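# Move the empty bottle carrier into the window bench's spill tray

## Task

Pick up the empty bottle carrier from the shelved bench beside the door and set it upright on the floor of the spill tray that sits on the shelved bench beside the window. The carrier must never touch the room's floor, or the task fails. At the end, open the gripper and back the robot away. The robot must not topple or finish leaning, or the task fails. The carrier must stay put without the robot's help, or the task does not count.

## Robot and tools

ROBOT. A LinearBot: an omnidirectional base (wheel motors 7 N m) with a column about 1.75 m high. A carriage rides 1.0 m along the column (lift_m) and holds two identical six-joint arms, each with a two-finger gripper. Arm bases sit about 0.57 m + lift_m above the floor, and parts of the carriage extend about 0.15 m lower. A hand reaches 0.78 m from its shoulder but only about 0.38 m below its arm base. A hand is about 0.16 m long and 0.1 m wide, 0.14 m when open. Parked arm: joints 1-6 = 0, 0.05, 0.05, 1.45, 0, 0. With both parked the footprint is about 0.95 m wide by 0.7 m long. Cameras: carriage_camera is fixed and faces forward, tilted about 20 degrees down; left_wrist_camera and right_wrist_camera look out beyond the fingertips. The carriage camera and parked fingertips reach up to about 0.45 m above the arm bases. Loose objects may occasionally get a short push from outside.

FRAMES. Base frame: origin on the floor below the base centre, x forward, y left, z up. left_hand and right_hand are the midpoints between each hand's pads, in this frame; they get less accurate at long reach. quat_wxyz rotates base axes into hand axes: hand z runs along the fingers, fingers open along hand y; an upright hand with joints 1, 5, 6 at 0 reads (1, 0, 0, 0). Odometry frame is the base frame at scene start; base_odometry counts wheel rotation only, so slip shows as motion. Heading: left positive, -3.142 to 3.142.

execute_actions. Arguments: actions, a list of zero or one action; cameras, a list of camera names or "all" (omitted or null means all, [] means none). An action may contain base, joints, or both; these start together and may end at different times. base holds exactly one relative offset measured from the base's last reported position: translate_m (metres, forward positive, -2 to 2), strafe_m (metres, left positive, -2 to 2) or rotate_rad (radians, counter-clockwise positive, -6.3 to 6.3). joints maps names to absolute targets: lift_m 0 to 1 m; for each side (left_/right_): joint1_rad -2.617 to 3.054 (turns arm about vertical, 0 forward, positive left); joint2_rad 0 to 3.141 (shoulder: 0 upper arm level backward, 1.57 vertical, 3.14 level forward); joint3_rad 0 to 3.141 (elbow: 0 folded, 3.14 straight); joint4_rad -1.57 to 1.57 (wrist pitch, positive lifts the fingertips); joint5_rad -1.57 to 1.57 (wrist yaw, positive swings fingertips to the right, opposite to joint 1); joint6_rad -2.094 to 2.094 (roll about the finger axis, positive clockwise viewed from the forearm); gripper_m 0 to 0.093 m pad gap. Done tolerances: lift 0.004, joints 1/5/6 0.02, joints 2/3 0.055, joint 4 0.04, gripper 0.004. An action runs at most 15 s. An empty list just reports state and images. Any unknown key or out-of-range number rejects the whole call. Joints and base left out of an action may keep pushing to earlier targets unreported. If a result shows a stop, the remaining motion calls in that same reply are skipped.

wait: seconds, 0 to 10; commands nothing and returns state and images. zoom_image: camera and region [x0, y0, x1, y1] in pixels of that camera's latest full 504x504 image, origin top-left, at most 504 by 504. finished_scene: scene, the current scene's number; irreversible, and it reports success. Replying with no tool call ends everything.

RESULTS. The pictures line lists image order. base_status and joint_status: done (for the base: wheels turned the full amount, even with slip; a 1-2 mm move may stop short yet say done); off_target (resting away from target, possibly still pushing; normal for a gripper holding something); contact_stop or time_out (target dropped, holds where it stopped); "joint command not followed" plus a cause line means a self-collision check withheld that arm's targets, with not_followed on each named joint; the robot may retry them on later actions. The gripper in that action still moves. To recover, move only the blocked arm clear of the other, then the other in a later action. on_its_own lists uncommanded behaviour; "held at" is a held target, not a position. motor_effort: percent of maximum, positive toward higher joint values, bracket = peak in the last action; readings carry fixed bias and noise. A lift effort that keeps dropping while lowering means a hand or its load is resting on something. drive_wheels (ignore sign) clearly higher at rest than after a free move means the base is still pressing. JOINT TORQUES: per-joint drive output, with offset and noise, nonzero in free air. ARM HIT: an arm struck the robot hard. MOTOR HOT from 75 °C; OVER-TEMPERATURE FAULT at 90 °C freezes that arm 10 s (then disabled for 5 min), at 100 °C the arm goes limp and drops; affected keys show limit_stop_at_motor_heat, so resend targets. Stretched arms heat quickly, even empty. The robot keeps holding its last command while you think.

CAUTIONS. Drive stops come after contact, maybe late or never; arms and grippers have no contact stop and snap to targets once freed. After a blocked drive, back up about 0.2 m along the path (or turn back), repeat if still pressed; a first retry may stop for nothing. The column can hit a table edge the base slid under; reversing into such an edge can tip the robot. Tipping risk grows with a high carriage, outstretched arms, loads, pulling, and abrupt stops; about 1.5 kg per hand with both arms forward can topple it, and only images show a lean. A level hand sags 10-17 cm under 1 kg; a straight arm may not lift 1 kg. Grip force is about 45-60 N per pad. Never let the arms strike or squeeze each other. Avoid drops, slips, slams and hard pushes.

CAMERA INTRINSICS (504x504, pinhole+radial): carriage_camera fovy 89.83, fx=fy 252.751, cx 253.697, cy 253.222; left_wrist_camera fovy 92.429, fx=fy 241.537, cx 250.477, cy 250.18; right_wrist_camera fovy 91.558, fx=fy 245.237, cx 253.165, cy 254.629.

Each tool is called after "Emit:" as name(argument=value, ...) on one line, values as JSON.

## Session

Emit:
execute_actions(actions=[])

Emit:
execute_actions(actions=[{"base":{"rotate_rad":1.57}}], cameras=["carriage_camera"])

Emit:
execute_actions(actions=[{"base":{"rotate_rad":1.57}}], cameras=["carriage_camera"])

Emit:
execute_actions(actions=[{"base":{"rotate_rad":1.57}}], cameras=["carriage_camera"])

Scene clock: 0.00 s.
Joint torques (N m, as the arm reports them, + toward a larger angle): no reading
base_odometry: x=+0.000 y=+0.000 heading=+0.000 (m, m, rad; odometry frame)
base_status: not commanded
joint_positions: lift_m=+0.301 left_joint1_rad=+0.001 left_joint2_rad=+0.070 left_joint3_rad=+0.040 left_joint4_rad=+1.444 left_joint5_rad=+0.000 left_joint6_rad=-0.019 left_gripper_m=+0.094 right_joint1_rad=-0.017 right_joint2_rad=+0.050 right_joint3_rad=+0.040 right_joint4_rad=+1.473 right_joint5_rad=+0.052 right_joint6_rad=-0.023 right_gripper_m=+0.095
joint_status: not commanded
motor_effort: lift_m=+19 drive_wheels=+1 (%)
left_hand: x=+0.3053 y=+0.3122 z=+1.3008 quat_wxyz=(+0.997, -0.001, +0.078, -0.009) (m; base frame)
right_hand: x=+0.2919 y=-0.3217 z=+1.3017 quat_wxyz=(+0.998, +0.026, +0.054, -0.021) (m; base frame)
pictures: carriage_camera, left_wrist_camera, right_wrist_camera
Images, in order (width x height): carriage_camera 504x504, left_wrist_camera 504x504, right_wrist_camera 504x504.

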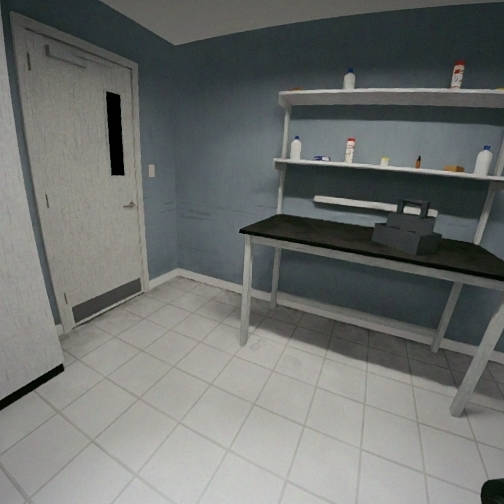

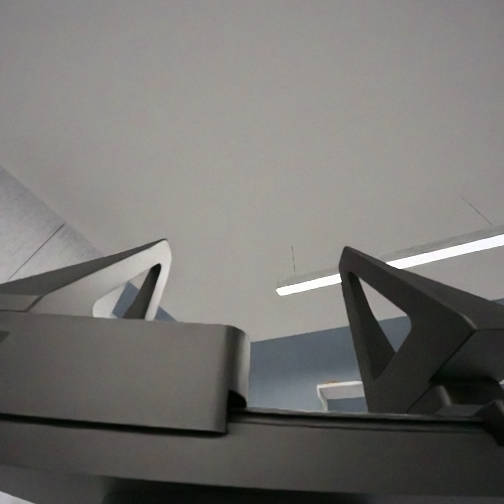

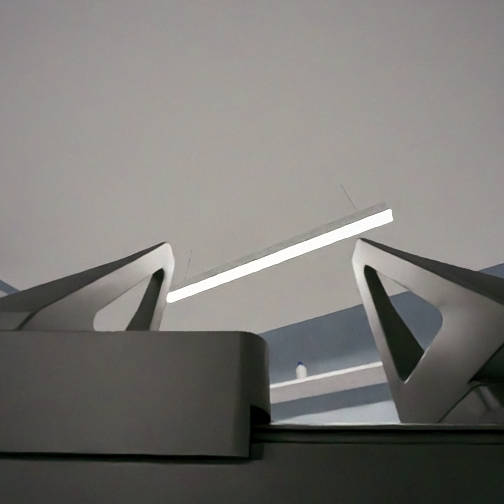

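Scene clock: 3.10 s.
Joint torques (N m, as the arm reports them, + toward a larger angle): left_arm=[-0.05  3.53  6.96 -0.12 -0.04  0.09] | right_arm=[-0.41  4.26  5.95 -0.17 -0.1   0.02]
base_odometry: x=+0.000 y=+0.000 heading=+1.570 (m, m, rad; odometry frame)
base_status: done
joint_positions: lift_m=+0.301 left_joint1_rad=+0.001 left_joint2_rad=+0.070 left_joint3_rad=+0.040 left_joint4_rad=+1.444 left_joint5_rad=+0.000 left_joint6_rad=-0.019 left_gripper_m=+0.094 right_joint1_rad=-0.017 right_joint2_rad=+0.050 right_joint3_rad=+0.040 right_joint4_rad=+1.471 right_joint5_rad=+0.052 right_joint6_rad=-0.023 right_gripper_m=+0.095
joint_status: not commanded
motor_effort: lift_m=+19(17) drive_wheels=+4(13) (%)
left_hand: x=+0.3053 y=+0.3122 z=+1.3008 quat_wxyz=(+0.997, -0.001, +0.078, -0.009) (m; base frame)
right_hand: x=+0.2922 y=-0.3217 z=+1.3016 quat_wxyz=(+0.998, +0.026, +0.055, -0.021) (m; base frame)
pictures: carriage_camera
Images, in order (width x height): carriage_camera 504x504.

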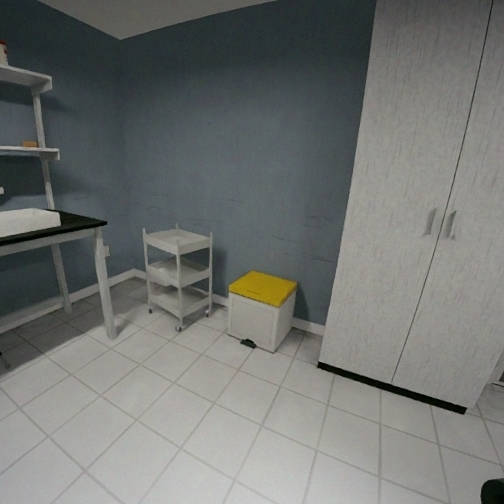

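Scene clock: 6.20 s.
Joint torques (N m, as the arm reports them, + toward a larger angle): left_arm=[ 0.01  3.61  6.96 -0.15 -0.04  0.1 ] | right_arm=[-0.39  4.35  5.96 -0.15 -0.11  0.03]
base_odometry: x=+0.000 y=+0.000 heading=+3.139 (m, m, rad; odometry frame)
base_status: done
joint_positions: lift_m=+0.301 left_joint1_rad=+0.001 left_joint2_rad=+0.070 left_joint3_rad=+0.040 left_joint4_rad=+1.443 left_joint5_rad=+0.000 left_joint6_rad=-0.019 left_gripper_m=+0.094 right_joint1_rad=-0.017 right_joint2_rad=+0.050 right_joint3_rad=+0.040 right_joint4_rad=+1.471 right_joint5_rad=+0.052 right_joint6_rad=-0.023 right_gripper_m=+0.095
joint_status: not commanded
motor_effort: lift_m=+19(17) drive_wheels=+4(9) (%)
left_hand: x=+0.3054 y=+0.3122 z=+1.3008 quat_wxyz=(+0.997, -0.001, +0.079, -0.009) (m; base frame)
right_hand: x=+0.2923 y=-0.3217 z=+1.3016 quat_wxyz=(+0.998, +0.026, +0.055, -0.021) (m; base frame)
pictures: carriage_camera
Images, in order (width x height): carriage_camera 504x504.

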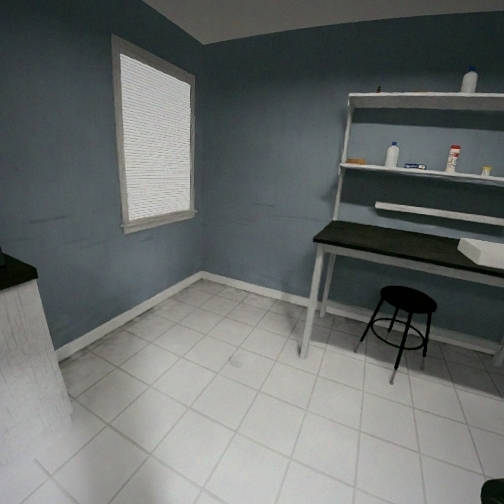

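Scene clock: 9.30 s.
Joint torques (N m, as the arm reports them, + toward a larger angle): left_arm=[-0.16  3.58  7.09 -0.18 -0.07  0.1 ] | right_arm=[-0.39  4.27  5.99 -0.17 -0.11  0.02]
base_odometry: x=+0.000 y=+0.000 heading=-1.574 (m, m, rad; odometry frame)
base_status: done
joint_positions: lift_m=+0.301 left_joint1_rad=+0.001 left_joint2_rad=+0.070 left_joint3_rad=+0.040 left_joint4_rad=+1.443 left_joint5_rad=+0.000 left_joint6_rad=-0.019 left_gripper_m=+0.094 right_joint1_rad=-0.017 right_joint2_rad=+0.050 right_joint3_rad=+0.040 right_joint4_rad=+1.470 right_joint5_rad=+0.052 right_joint6_rad=-0.023 right_gripper_m=+0.095
joint_status: not commanded
motor_effort: lift_m=+17(19) drive_wheels=+4(9) (%)
left_hand: x=+0.3054 y=+0.3122 z=+1.3008 quat_wxyz=(+0.997, -0.001, +0.079, -0.009) (m; base frame)
right_hand: x=+0.2925 y=-0.3217 z=+1.3016 quat_wxyz=(+0.998, +0.026, +0.055, -0.021) (m; base frame)
pictures: carriage_camera
Images, in order (width x height): carriage_camera 504x504.

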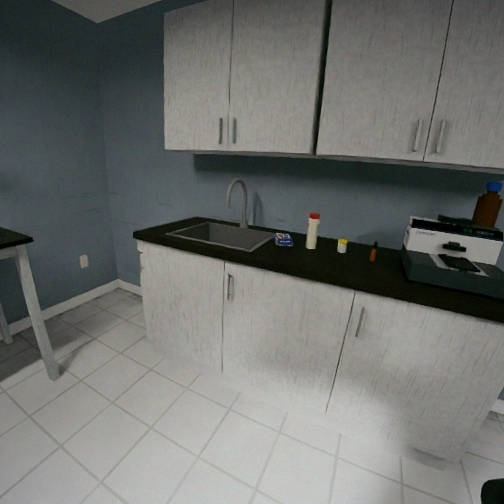

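Emit:
execute_actions(actions=[{"base":{"rotate_rad":1.11},"joints":{"lift_m":0.5,"right_joint2_rad":1.2,"right_joint3_rad":1.0,"right_joint4_rad":-0.9}}])

Scene clock: 12.17 s.
Joint torques (N m, as the arm reports them, + toward a larger angle): left_arm=[-0.04  3.78  6.95 -0.05 -0.08  0.11] | right_arm=[-0.39 -4.18  8.61  1.52 -0.08  0.03]
base_odometry: x=+0.000 y=+0.000 heading=-0.464 (m, m, rad; odometry frame)
base_status: done
joint_positions: lift_m=+0.500 left_joint1_rad=+0.001 left_joint2_rad=+0.070 left_joint3_rad=+0.040 left_joint4_rad=+1.442 left_joint5_rad=+0.000 left_joint6_rad=-0.019 left_gripper_m=+0.094 right_joint1_rad=-0.017 right_joint2_rad=+1.204 right_joint3_rad=+0.984 right_joint4_rad=-0.887 right_joint5_rad=+0.053 right_joint6_rad=-0.023 right_gripper_m=+0.095
joint_status: all done
motor_effort: lift_m=+19(21) drive_wheels=+4(9) (%)
left_hand: x=+0.3057 y=+0.3122 z=+1.4999 quat_wxyz=(+0.997, -0.001, +0.079, -0.009) (m; base frame)
right_hand: x=+0.5507 y=-0.3262 z=+1.2177 quat_wxyz=(+0.229, +0.003, +0.973, -0.030) (m; base frame)
pictures: carriage_camera, left_wrist_camera, right_wrist_camera
Images, in order (width x height): carriage_camera 504x504, left_wrist_camera 504x504, right_wrist_camera 504x504.

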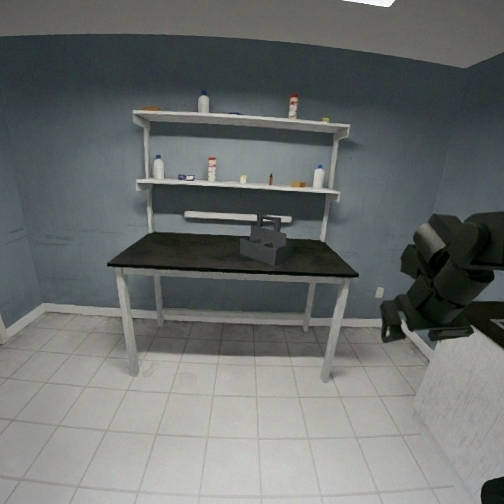

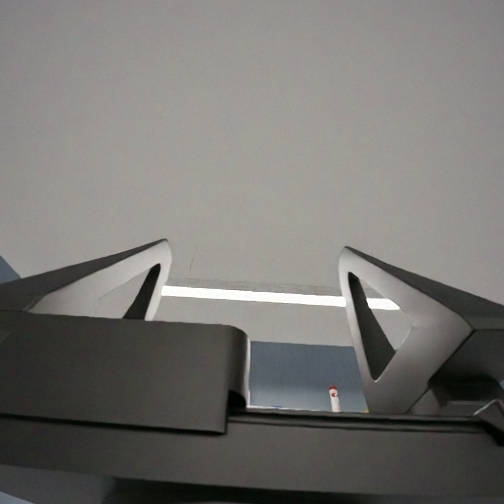

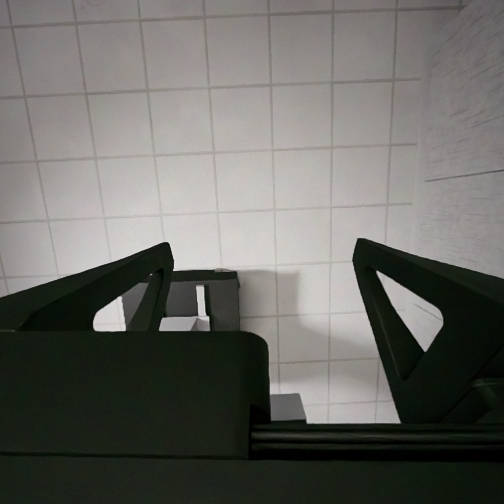

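Emit:
execute_actions(actions=[{"base":{"strafe_m":0.22},"joints":{"lift_m":0.75,"right_joint2_rad":1.7,"right_joint3_rad":1.5,"right_joint4_rad":-1.37}}], cameras=[])

Emit:
execute_actions(actions=[{"base":{"translate_m":0.8}}], cameras=["carriage_camera","right_wrist_camera"])

Scene clock: 14.63 s.
Joint torques (N m, as the arm reports them, + toward a larger angle): left_arm=[-0.13  3.75  7.15 -0.13 -0.08  0.11] | right_arm=[-0.53 -7.33  7.75  0.4  -0.06  0.03]
base_odometry: x=+0.098 y=+0.197 heading=-0.464 (m, m, rad; odometry frame)
base_status: done
joint_positions: lift_m=+0.750 left_joint1_rad=+0.001 left_joint2_rad=+0.070 left_joint3_rad=+0.040 left_joint4_rad=+1.442 left_joint5_rad=+0.000 left_joint6_rad=-0.019 left_gripper_m=+0.094 right_joint1_rad=-0.017 right_joint2_rad=+1.692 right_joint3_rad=+1.485 right_joint4_rad=-1.360 right_joint5_rad=+0.053 right_joint6_rad=-0.023 right_gripper_m=+0.095
joint_status: all done
motor_effort: lift_m=+18(22) drive_wheels=+5(15) (%)
left_hand: x=+0.3057 y=+0.3122 z=+1.7499 quat_wxyz=(+0.997, -0.001, +0.079, -0.009) (m; base frame)
right_hand: x=+0.5683 y=-0.3265 z=+1.4607 quat_wxyz=(+0.001, -0.003, +1.000, -0.026) (m; base frame)
pictures: none
No camera images: the call's "cameras" was empty. Leave "cameras" out to get every camera's image.

Scene clock: 18.50 s.
Joint torques (N m, as the arm reports them, + toward a larger angle): left_arm=[-0.03  3.64  6.85 -0.14 -0.04  0.15] | right_arm=[-0.41 -7.42  7.74  0.45 -0.04  0.03]
base_odometry: x=+0.814 y=-0.160 heading=-0.463 (m, m, rad; odometry frame)
base_status: done
joint_positions: lift_m=+0.750 left_joint1_rad=+0.001 left_joint2_rad=+0.070 left_joint3_rad=+0.040 left_joint4_rad=+1.442 left_joint5_rad=+0.000 left_joint6_rad=-0.019 left_gripper_m=+0.094 right_joint1_rad=-0.017 right_joint2_rad=+1.692 right_joint3_rad=+1.485 right_joint4_rad=-1.365 right_joint5_rad=+0.052 right_joint6_rad=-0.023 right_gripper_m=+0.095
joint_status: not commanded
motor_effort: lift_m=+19(17) drive_wheels=-4(13) (%)
left_hand: x=+0.3056 y=+0.3122 z=+1.7500 quat_wxyz=(+0.997, -0.001, +0.079, -0.009) (m; base frame)
right_hand: x=+0.5671 y=-0.3264 z=+1.4606 quat_wxyz=(-0.001, -0.003, +1.000, -0.026) (m; base frame)
pictures: carriage_camera, right_wrist_camera
Images, in order (width x height): carriage_camera 504x504, right_wrist_camera 504x504.

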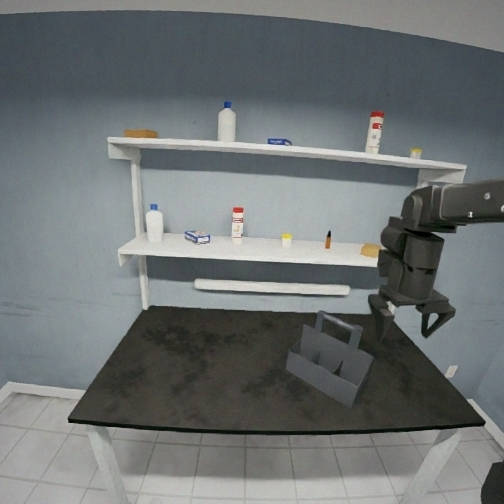

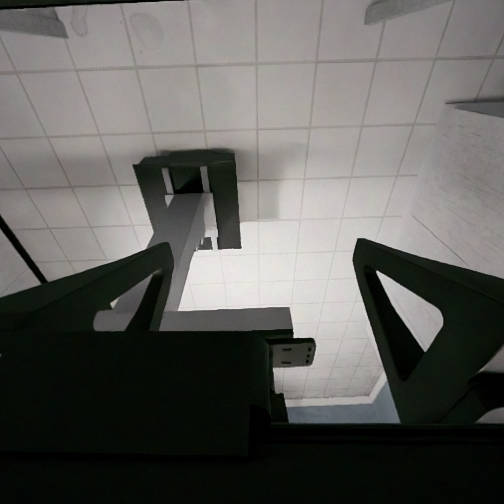

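Emit:
execute_actions(actions=[{"base":{"translate_m":0.36}}], cameras=["carriage_camera","right_wrist_camera"])

Scene clock: 21.53 s.
Joint torques (N m, as the arm reports them, + toward a larger angle): left_arm=[-0.2   3.66  6.99 -0.12 -0.01  0.09] | right_arm=[-0.37 -7.32  7.71  0.47 -0.06  0.04]
base_odometry: x=+1.136 y=-0.321 heading=-0.462 (m, m, rad; odometry frame)
base_status: done
joint_positions: lift_m=+0.750 left_joint1_rad=+0.001 left_joint2_rad=+0.070 left_joint3_rad=+0.040 left_joint4_rad=+1.440 left_joint5_rad=+0.000 left_joint6_rad=-0.019 left_gripper_m=+0.094 right_joint1_rad=-0.017 right_joint2_rad=+1.693 right_joint3_rad=+1.485 right_joint4_rad=-1.366 right_joint5_rad=+0.052 right_joint6_rad=-0.023 right_gripper_m=+0.095
joint_status: not commanded
motor_effort: lift_m=+18(17) drive_wheels=+4(13) (%)
left_hand: x=+0.3060 y=+0.3122 z=+1.7499 quat_wxyz=(+0.997, -0.001, +0.080, -0.009) (m; base frame)
right_hand: x=+0.5668 y=-0.3264 z=+1.4604 quat_wxyz=(-0.002, -0.003, +1.000, -0.026) (m; base frame)
pictures: carriage_camera, right_wrist_camera
Images, in order (width x height): carriage_camera 504x504, right_wrist_camera 504x504.

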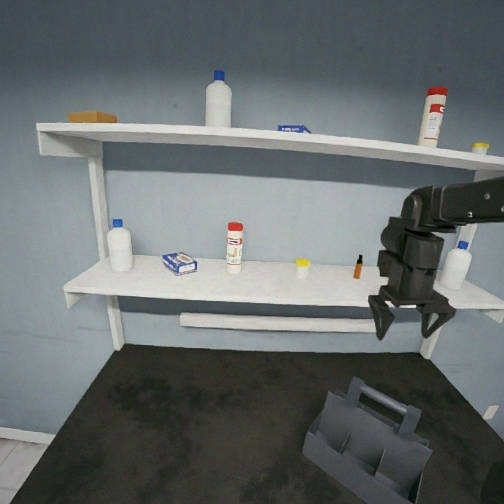

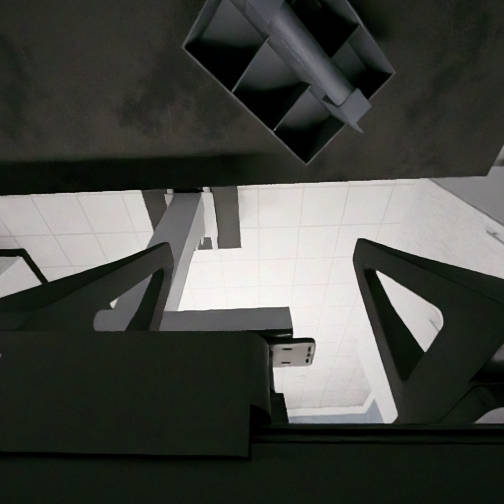

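Emit:
execute_actions(actions=[{"base":{"strafe_m":-0.025},"joints":{"lift_m":0.66,"right_joint2_rad":2.0,"right_joint3_rad":1.8,"right_joint6_rad":-0.85}}], cameras=["carriage_camera","right_wrist_camera"])

Scene clock: 23.10 s.
Joint torques (N m, as the arm reports them, + toward a larger angle): left_arm=[ 0.06  3.58  7.02 -0.07 -0.06  0.11] | right_arm=[ -0.39 -11.34   8.     0.33  -0.12  -0.04]
base_odometry: x=+1.125 y=-0.343 heading=-0.462 (m, m, rad; odometry frame)
base_status: done
joint_positions: lift_m=+0.660 left_joint1_rad=+0.001 left_joint2_rad=+0.070 left_joint3_rad=+0.040 left_joint4_rad=+1.442 left_joint5_rad=+0.000 left_joint6_rad=-0.019 left_gripper_m=+0.094 right_joint1_rad=-0.017 right_joint2_rad=+2.007 right_joint3_rad=+1.780 right_joint4_rad=-1.365 right_joint5_rad=+0.052 right_joint6_rad=-0.844 right_gripper_m=+0.095
joint_status: all done
motor_effort: lift_m=+18(20) drive_wheels=+2(3) (%)
left_hand: x=+0.3056 y=+0.3122 z=+1.6599 quat_wxyz=(+0.997, -0.001, +0.079, -0.009) (m; base frame)
right_hand: x=+0.6420 y=-0.3277 z=+1.3429 quat_wxyz=(-0.020, -0.402, +0.915, -0.020) (m; base frame)
pictures: carriage_camera, right_wrist_camera
Images, in order (width x height): carriage_camera 504x504, right_wrist_camera 504x504.

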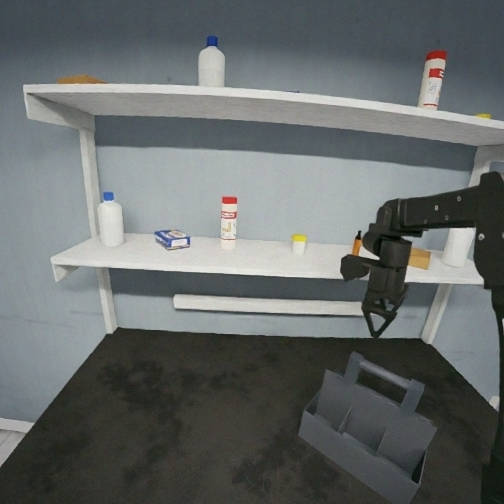

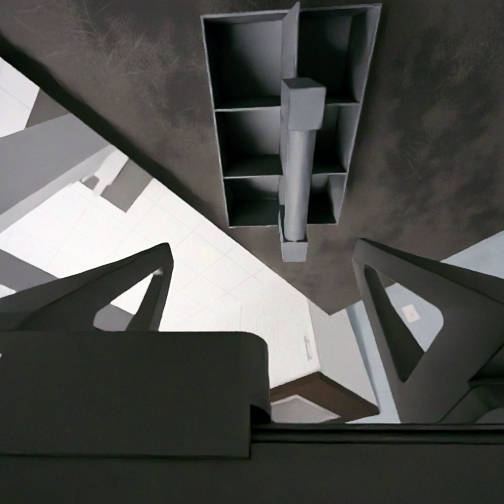

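Emit:
execute_actions(actions=[{"base":{"translate_m":0.045},"joints":{"lift_m":0.56}}], cameras=["carriage_camera","right_wrist_camera"])

Scene clock: 24.40 s.
Joint torques (N m, as the arm reports them, + toward a larger angle): left_arm=[ 0.08  3.7   7.02 -0.14 -0.07  0.07] | right_arm=[ -0.32 -10.88   7.94   0.39  -0.1   -0.03]
base_odometry: x=+1.166 y=-0.363 heading=-0.463 (m, m, rad; odometry frame)
base_status: done
joint_positions: lift_m=+0.560 left_joint1_rad=+0.001 left_joint2_rad=+0.070 left_joint3_rad=+0.040 left_joint4_rad=+1.442 left_joint5_rad=+0.000 left_joint6_rad=-0.019 left_gripper_m=+0.094 right_joint1_rad=-0.017 right_joint2_rad=+2.001 right_joint3_rad=+1.780 right_joint4_rad=-1.366 right_joint5_rad=+0.052 right_joint6_rad=-0.844 right_gripper_m=+0.095
joint_status: all done
motor_effort: lift_m=+18(20) drive_wheels=+4(13) (%)
left_hand: x=+0.3057 y=+0.3122 z=+1.5599 quat_wxyz=(+0.997, -0.001, +0.079, -0.009) (m; base frame)
right_hand: x=+0.6416 y=-0.3277 z=+1.2453 quat_wxyz=(-0.018, -0.402, +0.915, -0.020) (m; base frame)
pictures: carriage_camera, right_wrist_camera
Images, in order (width x height): carriage_camera 504x504, right_wrist_camera 504x504.

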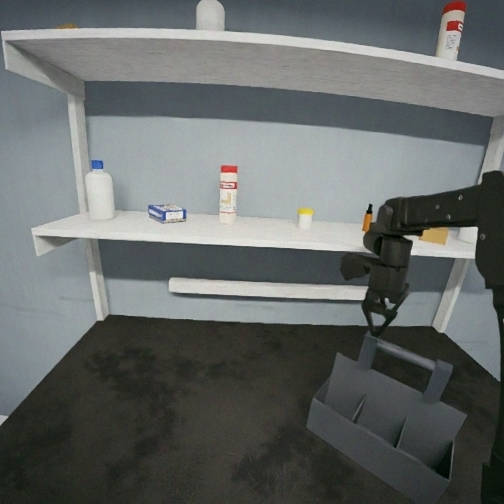

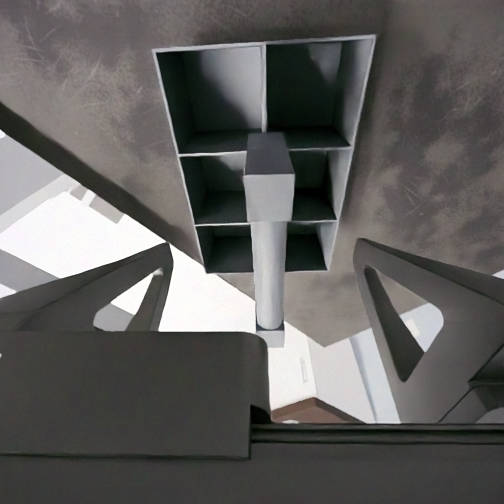

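Emit:
execute_actions(actions=[{"base":{"strafe_m":-0.04}}], cameras=[])

Emit:
execute_actions(actions=[{"base":{"translate_m":-0.035},"joints":{"lift_m":0.5}}], cameras=["carriage_camera","right_wrist_camera"])

Scene clock: 25.80 s.
Joint torques (N m, as the arm reports them, + toward a larger angle): left_arm=[ 0.09  3.63  6.94 -0.09 -0.04  0.08] | right_arm=[ -0.35 -10.94   8.08   0.38  -0.09  -0.03]
base_odometry: x=+1.148 y=-0.399 heading=-0.462 (m, m, rad; odometry frame)
base_status: done
joint_positions: lift_m=+0.560 left_joint1_rad=+0.001 left_joint2_rad=+0.070 left_joint3_rad=+0.040 left_joint4_rad=+1.442 left_joint5_rad=+0.000 left_joint6_rad=-0.019 left_gripper_m=+0.094 right_joint1_rad=-0.017 right_joint2_rad=+2.001 right_joint3_rad=+1.780 right_joint4_rad=-1.366 right_joint5_rad=+0.052 right_joint6_rad=-0.844 right_gripper_m=+0.095
joint_status: not commanded
motor_effort: lift_m=+18(19) drive_wheels=+2(13) (%)
left_hand: x=+0.3056 y=+0.3122 z=+1.5599 quat_wxyz=(+0.997, -0.001, +0.079, -0.009) (m; base frame)
right_hand: x=+0.6416 y=-0.3277 z=+1.2453 quat_wxyz=(-0.018, -0.402, +0.915, -0.020) (m; base frame)
pictures: none
No camera images: the call's "cameras" was empty. Leave "cameras" out to get every camera's image.

Scene clock: 26.93 s.
Joint torques (N m, as the arm reports them, + toward a larger angle): left_arm=[ 0.02  3.61  6.98 -0.14 -0.03  0.12] | right_arm=[ -0.4  -10.96   7.68   0.38  -0.11  -0.02]
base_odometry: x=+1.117 y=-0.384 heading=-0.462 (m, m, rad; odometry frame)
base_status: done
joint_positions: lift_m=+0.500 left_joint1_rad=+0.001 left_joint2_rad=+0.070 left_joint3_rad=+0.040 left_joint4_rad=+1.444 left_joint5_rad=+0.000 left_joint6_rad=-0.019 left_gripper_m=+0.094 right_joint1_rad=-0.017 right_joint2_rad=+2.002 right_joint3_rad=+1.785 right_joint4_rad=-1.369 right_joint5_rad=+0.052 right_joint6_rad=-0.844 right_gripper_m=+0.095
joint_status: all done
motor_effort: lift_m=+17(19) drive_wheels=+1(9) (%)
left_hand: x=+0.3052 y=+0.3122 z=+1.5000 quat_wxyz=(+0.997, -0.001, +0.078, -0.009) (m; base frame)
right_hand: x=+0.6421 y=-0.3277 z=+1.1858 quat_wxyz=(-0.018, -0.402, +0.915, -0.021) (m; base frame)
pictures: carriage_camera, right_wrist_camera
Images, in order (width x height): carriage_camera 504x504, right_wrist_camera 504x504.

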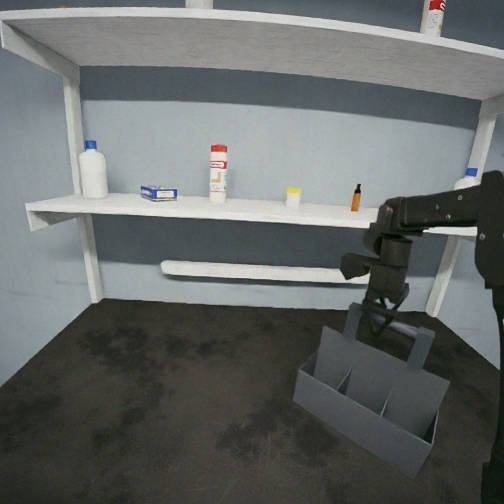

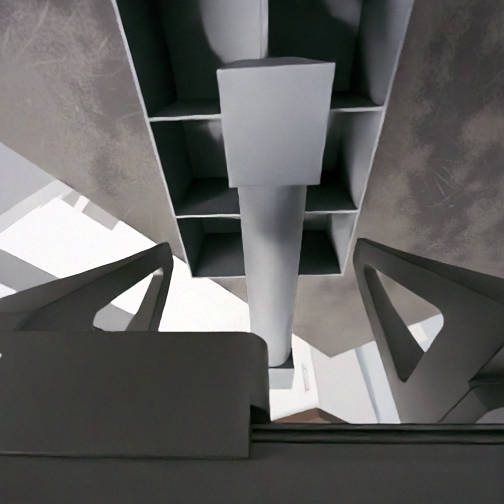

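Emit:
execute_actions(actions=[{"joints":{"lift_m":0.485,"right_gripper_m":0}}], cameras=[])

Emit:
execute_actions(actions=[{"joints":{"lift_m":0.75}}], cameras=["carriage_camera","right_wrist_camera"])

Scene clock: 27.77 s.
Joint torques (N m, as the arm reports them, + toward a larger angle): left_arm=[-0.2   4.    7.   -0.11 -0.07  0.06] | right_arm=[ -0.39 -10.89   7.66   0.36  -0.13   0.  ]
base_odometry: x=+1.117 y=-0.384 heading=-0.462 (m, m, rad; odometry frame)
base_status: not commanded
joint_positions: lift_m=+0.485 left_joint1_rad=+0.001 left_joint2_rad=+0.070 left_joint3_rad=+0.040 left_joint4_rad=+1.444 left_joint5_rad=+0.000 left_joint6_rad=-0.019 left_gripper_m=+0.094 right_joint1_rad=-0.017 right_joint2_rad=+2.001 right_joint3_rad=+1.785 right_joint4_rad=-1.365 right_joint5_rad=+0.051 right_joint6_rad=-0.846 right_gripper_m=+0.024
joint_status: right_gripper_m off_target (ended at +0.024, target +0.000); the others done
motor_effort: lift_m=+17(19) drive_wheels=-1(2) (%)
left_hand: x=+0.3052 y=+0.3122 z=+1.4850 quat_wxyz=(+0.997, -0.001, +0.078, -0.009) (m; base frame)
right_hand: x=+0.6430 y=-0.3274 z=+1.1712 quat_wxyz=(-0.016, -0.403, +0.915, -0.021) (m; base frame)
pictures: none
No camera images: the call's "cameras" was empty. Leave "cameras" out to get every camera's image.

Scene clock: 29.37 s.
Joint torques (N m, as the arm reports them, + toward a larger angle): left_arm=[-0.07  3.62  7.02 -0.12 -0.04  0.11] | right_arm=[ -0.59 -11.74   7.67   0.31  -0.08  -0.01]
base_odometry: x=+1.117 y=-0.384 heading=-0.462 (m, m, rad; odometry frame)
base_status: not commanded
joint_positions: lift_m=+0.750 left_joint1_rad=+0.001 left_joint2_rad=+0.070 left_joint3_rad=+0.040 left_joint4_rad=+1.444 left_joint5_rad=+0.000 left_joint6_rad=-0.019 left_gripper_m=+0.094 right_joint1_rad=-0.017 right_joint2_rad=+2.011 right_joint3_rad=+1.785 right_joint4_rad=-1.361 right_joint5_rad=+0.049 right_joint6_rad=-0.846 right_gripper_m=+0.024
joint_status: all done
motor_effort: lift_m=+20(21) drive_wheels=+1(2) (%)
left_hand: x=+0.3052 y=+0.3122 z=+1.7500 quat_wxyz=(+0.997, -0.001, +0.078, -0.009) (m; base frame)
right_hand: x=+0.6439 y=-0.3272 z=+1.4327 quat_wxyz=(-0.018, -0.403, +0.915, -0.019) (m; base frame)
pictures: carriage_camera, right_wrist_camera
Images, in order (width x height): carriage_camera 504x504, right_wrist_camera 504x504.

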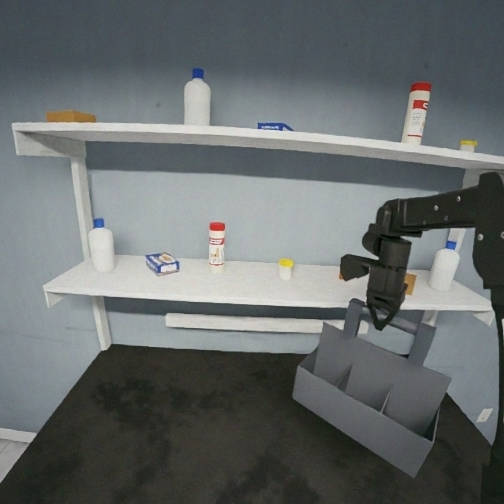

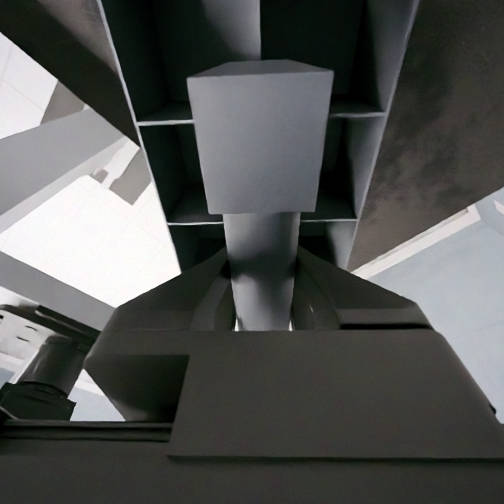

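Emit:
execute_actions(actions=[{"base":{"translate_m":-1.2}}], cameras=[])

Emit:
execute_actions(actions=[{"base":{"rotate_rad":3.14},"joints":{"right_joint6_rad":-1.57}}], cameras=["carriage_camera"])

Emit:
execute_actions(actions=[{"base":{"translate_m":0.7}}], cameras=["carriage_camera"])

Scene clock: 34.30 s.
Joint torques (N m, as the arm reports them, + toward a larger angle): left_arm=[-0.16  3.7   7.04 -0.12 -0.03  0.11] | right_arm=[ -0.46 -11.84   7.64   0.31  -0.08  -0.02]
base_odometry: x=+0.043 y=+0.152 heading=-0.463 (m, m, rad; odometry frame)
base_status: done
joint_positions: lift_m=+0.750 left_joint1_rad=+0.001 left_joint2_rad=+0.070 left_joint3_rad=+0.040 left_joint4_rad=+1.444 left_joint5_rad=+0.000 left_joint6_rad=-0.019 left_gripper_m=+0.094 right_joint1_rad=-0.017 right_joint2_rad=+2.011 right_joint3_rad=+1.785 right_joint4_rad=-1.361 right_joint5_rad=+0.049 right_joint6_rad=-0.846 right_gripper_m=+0.024
joint_status: not commanded
motor_effort: lift_m=+19(17) drive_wheels=-2(12) (%)
left_hand: x=+0.3053 y=+0.3122 z=+1.7499 quat_wxyz=(+0.997, -0.001, +0.078, -0.009) (m; base frame)
right_hand: x=+0.6441 y=-0.3271 z=+1.4327 quat_wxyz=(-0.018, -0.403, +0.915, -0.019) (m; base frame)
pictures: none
No camera images: the call's "cameras" was empty. Leave "cameras" out to get every camera's image.

Scene clock: 38.57 s.
Joint torques (N m, as the arm reports them, + toward a larger angle): left_arm=[ 0.01  3.64  6.82 -0.08 -0.03  0.13] | right_arm=[  0.07 -11.71   7.6    0.14  -0.06  -0.03]
base_odometry: x=+0.043 y=+0.152 heading=+2.677 (m, m, rad; odometry frame)
base_status: done
joint_positions: lift_m=+0.750 left_joint1_rad=+0.001 left_joint2_rad=+0.070 left_joint3_rad=+0.040 left_joint4_rad=+1.439 left_joint5_rad=+0.000 left_joint6_rad=-0.019 left_gripper_m=+0.094 right_joint1_rad=-0.023 right_joint2_rad=+2.011 right_joint3_rad=+1.785 right_joint4_rad=-1.352 right_joint5_rad=+0.044 right_joint6_rad=-1.564 right_gripper_m=+0.024
joint_status: all done
motor_effort: lift_m=+17(17) drive_wheels=+4(17) (%)
left_hand: x=+0.3064 y=+0.3122 z=+1.7498 quat_wxyz=(+0.997, -0.001, +0.081, -0.009) (m; base frame)
right_hand: x=+0.6461 y=-0.3286 z=+1.4326 quat_wxyz=(-0.018, -0.696, +0.717, -0.013) (m; base frame)
pictures: carriage_camera
Images, in order (width x height): carriage_camera 504x504.

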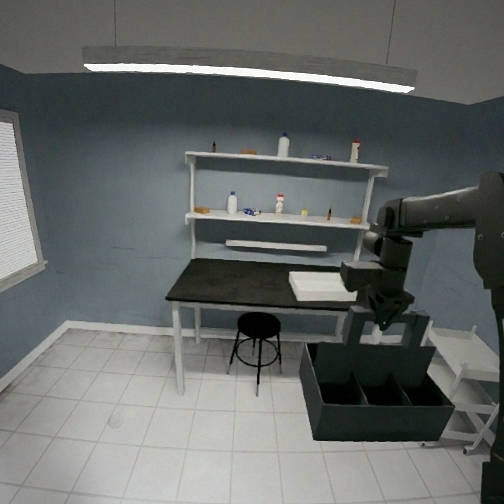

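Scene clock: 42.20 s.
Joint torques (N m, as the arm reports them, + toward a larger angle): left_arm=[-0.07  3.82  7.06 -0.07 -0.03  0.1 ] | right_arm=[ -0.02 -11.7    7.62   0.17  -0.04  -0.03]
base_odometry: x=-0.583 y=+0.464 heading=+2.678 (m, m, rad; odometry frame)
base_status: done
joint_positions: lift_m=+0.750 left_joint1_rad=+0.001 left_joint2_rad=+0.070 left_joint3_rad=+0.040 left_joint4_rad=+1.440 left_joint5_rad=+0.000 left_joint6_rad=-0.019 left_gripper_m=+0.094 right_joint1_rad=-0.023 right_joint2_rad=+2.011 right_joint3_rad=+1.785 right_joint4_rad=-1.356 right_joint5_rad=+0.044 right_joint6_rad=-1.564 right_gripper_m=+0.024
joint_status: not commanded
motor_effort: lift_m=+19(18) drive_wheels=-5(19) (%)
left_hand: x=+0.3061 y=+0.3122 z=+1.7498 quat_wxyz=(+0.997, -0.001, +0.080, -0.009) (m; base frame)
right_hand: x=+0.6452 y=-0.3286 z=+1.4326 quat_wxyz=(-0.020, -0.696, +0.717, -0.011) (m; base frame)
pictures: carriage_camera
Images, in order (width x height): carriage_camera 504x504.

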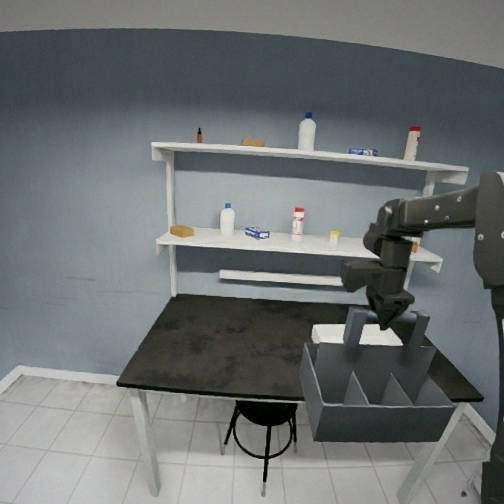

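Emit:
execute_actions(actions=[{"base":{"strafe_m":-0.18},"joints":{"right_joint1_rad":-0.5}}], cameras=[])

Emit:
execute_actions(actions=[{"base":{"translate_m":0.3}}], cameras=["carriage_camera"])

Scene clock: 44.37 s.
Joint torques (N m, as the arm reports them, + toward a larger angle): left_arm=[-0.11  3.8   7.   -0.12 -0.05  0.09] | right_arm=[ -0.03 -11.72   7.57   0.18  -0.08  -0.04]
base_odometry: x=-0.503 y=+0.626 heading=+2.678 (m, m, rad; odometry frame)
base_status: done
joint_positions: lift_m=+0.750 left_joint1_rad=+0.001 left_joint2_rad=+0.070 left_joint3_rad=+0.040 left_joint4_rad=+1.441 left_joint5_rad=+0.000 left_joint6_rad=-0.019 left_gripper_m=+0.094 right_joint1_rad=-0.506 right_joint2_rad=+2.011 right_joint3_rad=+1.785 right_joint4_rad=-1.357 right_joint5_rad=+0.049 right_joint6_rad=-1.565 right_gripper_m=+0.024
joint_status: all done
motor_effort: lift_m=+17(18) drive_wheels=-2(10) (%)
left_hand: x=+0.3059 y=+0.3122 z=+1.7498 quat_wxyz=(+0.997, -0.001, +0.080, -0.009) (m; base frame)
right_hand: x=+0.5934 y=-0.5044 z=+1.4327 quat_wxyz=(-0.024, -0.505, +0.863, -0.007) (m; base frame)
pictures: none
No camera images: the call's "cameras" was empty. Leave "cameras" out to get every camera's image.

Scene clock: 46.83 s.
Joint torques (N m, as the arm reports them, + toward a larger angle): left_arm=[ 0.06  3.56  6.94 -0.15 -0.05  0.11] | right_arm=[  0.05 -11.64   7.63   0.2   -0.07  -0.01]
base_odometry: x=-0.771 y=+0.760 heading=+2.677 (m, m, rad; odometry frame)
base_status: done
joint_positions: lift_m=+0.750 left_joint1_rad=+0.001 left_joint2_rad=+0.070 left_joint3_rad=+0.040 left_joint4_rad=+1.441 left_joint5_rad=+0.000 left_joint6_rad=-0.019 left_gripper_m=+0.094 right_joint1_rad=-0.506 right_joint2_rad=+2.011 right_joint3_rad=+1.785 right_joint4_rad=-1.356 right_joint5_rad=+0.045 right_joint6_rad=-1.565 right_gripper_m=+0.024
joint_status: not commanded
motor_effort: lift_m=+18(18) drive_wheels=-5(12) (%)
left_hand: x=+0.3059 y=+0.3122 z=+1.7498 quat_wxyz=(+0.997, -0.001, +0.080, -0.009) (m; base frame)
right_hand: x=+0.5938 y=-0.5039 z=+1.4326 quat_wxyz=(-0.022, -0.505, +0.863, -0.006) (m; base frame)
pictures: carriage_camera
Images, in order (width x height): carriage_camera 504x504.

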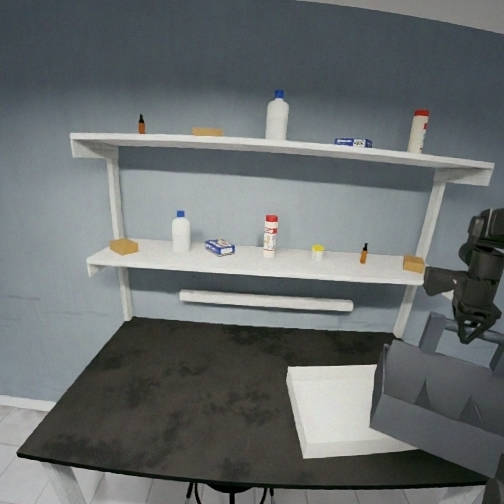

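Emit:
execute_actions(actions=[{"base":{"translate_m":0.19},"joints":{"right_joint1_rad":-0.05}}], cameras=[])

Emit:
execute_actions(actions=[{"joints":{"lift_m":0.6}}], cameras=["carriage_camera","right_wrist_camera"])

Scene clock: 49.00 s.
Joint torques (N m, as the arm reports them, + toward a larger angle): left_arm=[-0.15  3.74  6.91 -0.11 -0.07  0.09] | right_arm=[ -1.07 -11.71   7.57   0.22  -0.05  -0.02]
base_odometry: x=-0.941 y=+0.845 heading=+2.677 (m, m, rad; odometry frame)
base_status: done
joint_positions: lift_m=+0.750 left_joint1_rad=+0.001 left_joint2_rad=+0.070 left_joint3_rad=+0.040 left_joint4_rad=+1.442 left_joint5_rad=+0.000 left_joint6_rad=-0.019 left_gripper_m=+0.094 right_joint1_rad=-0.041 right_joint2_rad=+2.011 right_joint3_rad=+1.785 right_joint4_rad=-1.356 right_joint5_rad=+0.043 right_joint6_rad=-1.565 right_gripper_m=+0.024
joint_status: all done
motor_effort: lift_m=+19(18) drive_wheels=-4(13) (%)
left_hand: x=+0.3057 y=+0.3122 z=+1.7499 quat_wxyz=(+0.997, -0.001, +0.079, -0.009) (m; base frame)
right_hand: x=+0.6449 y=-0.3353 z=+1.4326 quat_wxyz=(-0.019, -0.690, +0.723, -0.011) (m; base frame)
pictures: none
No camera images: the call's "cameras" was empty. Leave "cameras" out to get every camera's image.

Scene clock: 50.13 s.
Joint torques (N m, as the arm reports them, + toward a larger angle): left_arm=[ 0.02  3.72  7.04 -0.11 -0.07  0.11] | right_arm=[ -1.03 -12.05   7.5    0.2   -0.06  -0.01]
base_odometry: x=-0.941 y=+0.845 heading=+2.677 (m, m, rad; odometry frame)
base_status: not commanded
joint_positions: lift_m=+0.600 left_joint1_rad=+0.001 left_joint2_rad=+0.070 left_joint3_rad=+0.040 left_joint4_rad=+1.442 left_joint5_rad=+0.000 left_joint6_rad=-0.019 left_gripper_m=+0.094 right_joint1_rad=-0.041 right_joint2_rad=+2.014 right_joint3_rad=+1.785 right_joint4_rad=-1.360 right_joint5_rad=+0.044 right_joint6_rad=-1.565 right_gripper_m=+0.024
joint_status: all done
motor_effort: lift_m=+18(18) drive_wheels=+4(5) (%)
left_hand: x=+0.3056 y=+0.3122 z=+1.5999 quat_wxyz=(+0.997, -0.001, +0.079, -0.009) (m; base frame)
right_hand: x=+0.6438 y=-0.3354 z=+1.2815 quat_wxyz=(-0.022, -0.690, +0.723, -0.009) (m; base frame)
pictures: carriage_camera, right_wrist_camera
Images, in order (width x height): carriage_camera 504x504, right_wrist_camera 504x504.

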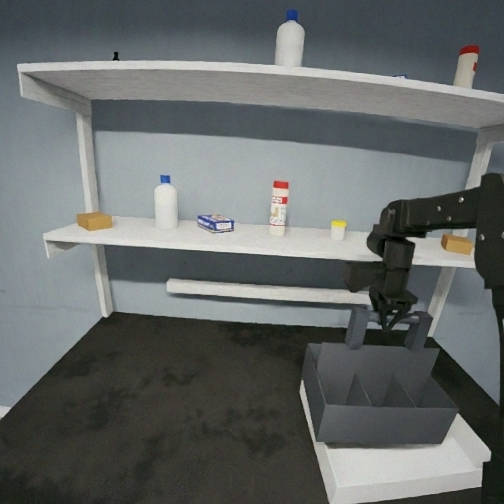

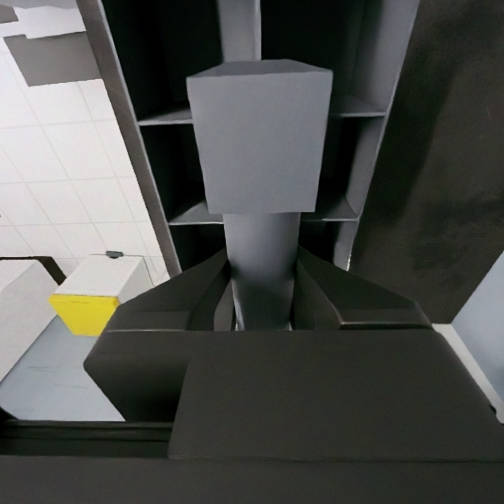

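Emit:
execute_actions(actions=[{"base":{"strafe_m":-0.045}}], cameras=[])

Emit:
execute_actions(actions=[{"joints":{"lift_m":0.53}}], cameras=["carriage_camera","right_wrist_camera"])

Scene clock: 51.50 s.
Joint torques (N m, as the arm reports them, + toward a larger angle): left_arm=[-0.04  3.69  7.04 -0.09 -0.06  0.08] | right_arm=[ -0.78 -11.97   7.6    0.18  -0.07  -0.02]
base_odometry: x=-0.921 y=+0.886 heading=+2.677 (m, m, rad; odometry frame)
base_status: done
joint_positions: lift_m=+0.600 left_joint1_rad=+0.001 left_joint2_rad=+0.070 left_joint3_rad=+0.040 left_joint4_rad=+1.442 left_joint5_rad=+0.000 left_joint6_rad=-0.019 left_gripper_m=+0.094 right_joint1_rad=-0.046 right_joint2_rad=+2.014 right_joint3_rad=+1.785 right_joint4_rad=-1.360 right_joint5_rad=+0.046 right_joint6_rad=-1.565 right_gripper_m=+0.024
joint_status: not commanded
motor_effort: lift_m=+18(18) drive_wheels=+2(12) (%)
left_hand: x=+0.3056 y=+0.3122 z=+1.5999 quat_wxyz=(+0.997, -0.001, +0.079, -0.009) (m; base frame)
right_hand: x=+0.6437 y=-0.3375 z=+1.2815 quat_wxyz=(-0.023, -0.689, +0.725, -0.009) (m; base frame)
pictures: none
No camera images: the call's "cameras" was empty. Leave "cameras" out to get every camera's image.

Scene clock: 52.30 s.
Joint torques (N m, as the arm reports them, + toward a larger angle): left_arm=[-0.14  3.59  7.29 -0.12 -0.07  0.12] | right_arm=[ -0.68 -12.11   7.53   0.26  -0.06  -0.03]
base_odometry: x=-0.921 y=+0.886 heading=+2.677 (m, m, rad; odometry frame)
base_status: not commanded
joint_positions: lift_m=+0.530 left_joint1_rad=+0.001 left_joint2_rad=+0.070 left_joint3_rad=+0.040 left_joint4_rad=+1.442 left_joint5_rad=+0.000 left_joint6_rad=-0.019 left_gripper_m=+0.094 right_joint1_rad=-0.046 right_joint2_rad=+2.016 right_joint3_rad=+1.785 right_joint4_rad=-1.361 right_joint5_rad=+0.046 right_joint6_rad=-1.565 right_gripper_m=+0.024
joint_status: all done
motor_effort: lift_m=+18(21) drive_wheels=+2(2) (%)
left_hand: x=+0.3056 y=+0.3122 z=+1.5298 quat_wxyz=(+0.997, -0.001, +0.079, -0.009) (m; base frame)
right_hand: x=+0.6435 y=-0.3375 z=+1.2108 quat_wxyz=(-0.024, -0.689, +0.725, -0.008) (m; base frame)
pictures: carriage_camera, right_wrist_camera
Images, in order (width x height): carriage_camera 504x504, right_wrist_camera 504x504.

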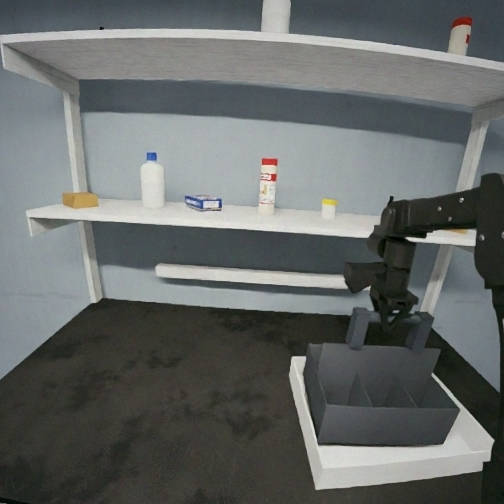

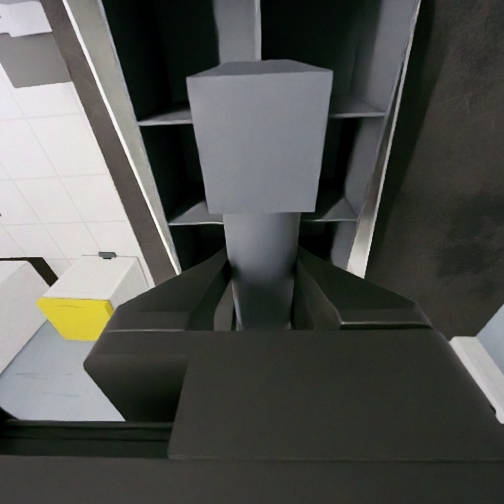

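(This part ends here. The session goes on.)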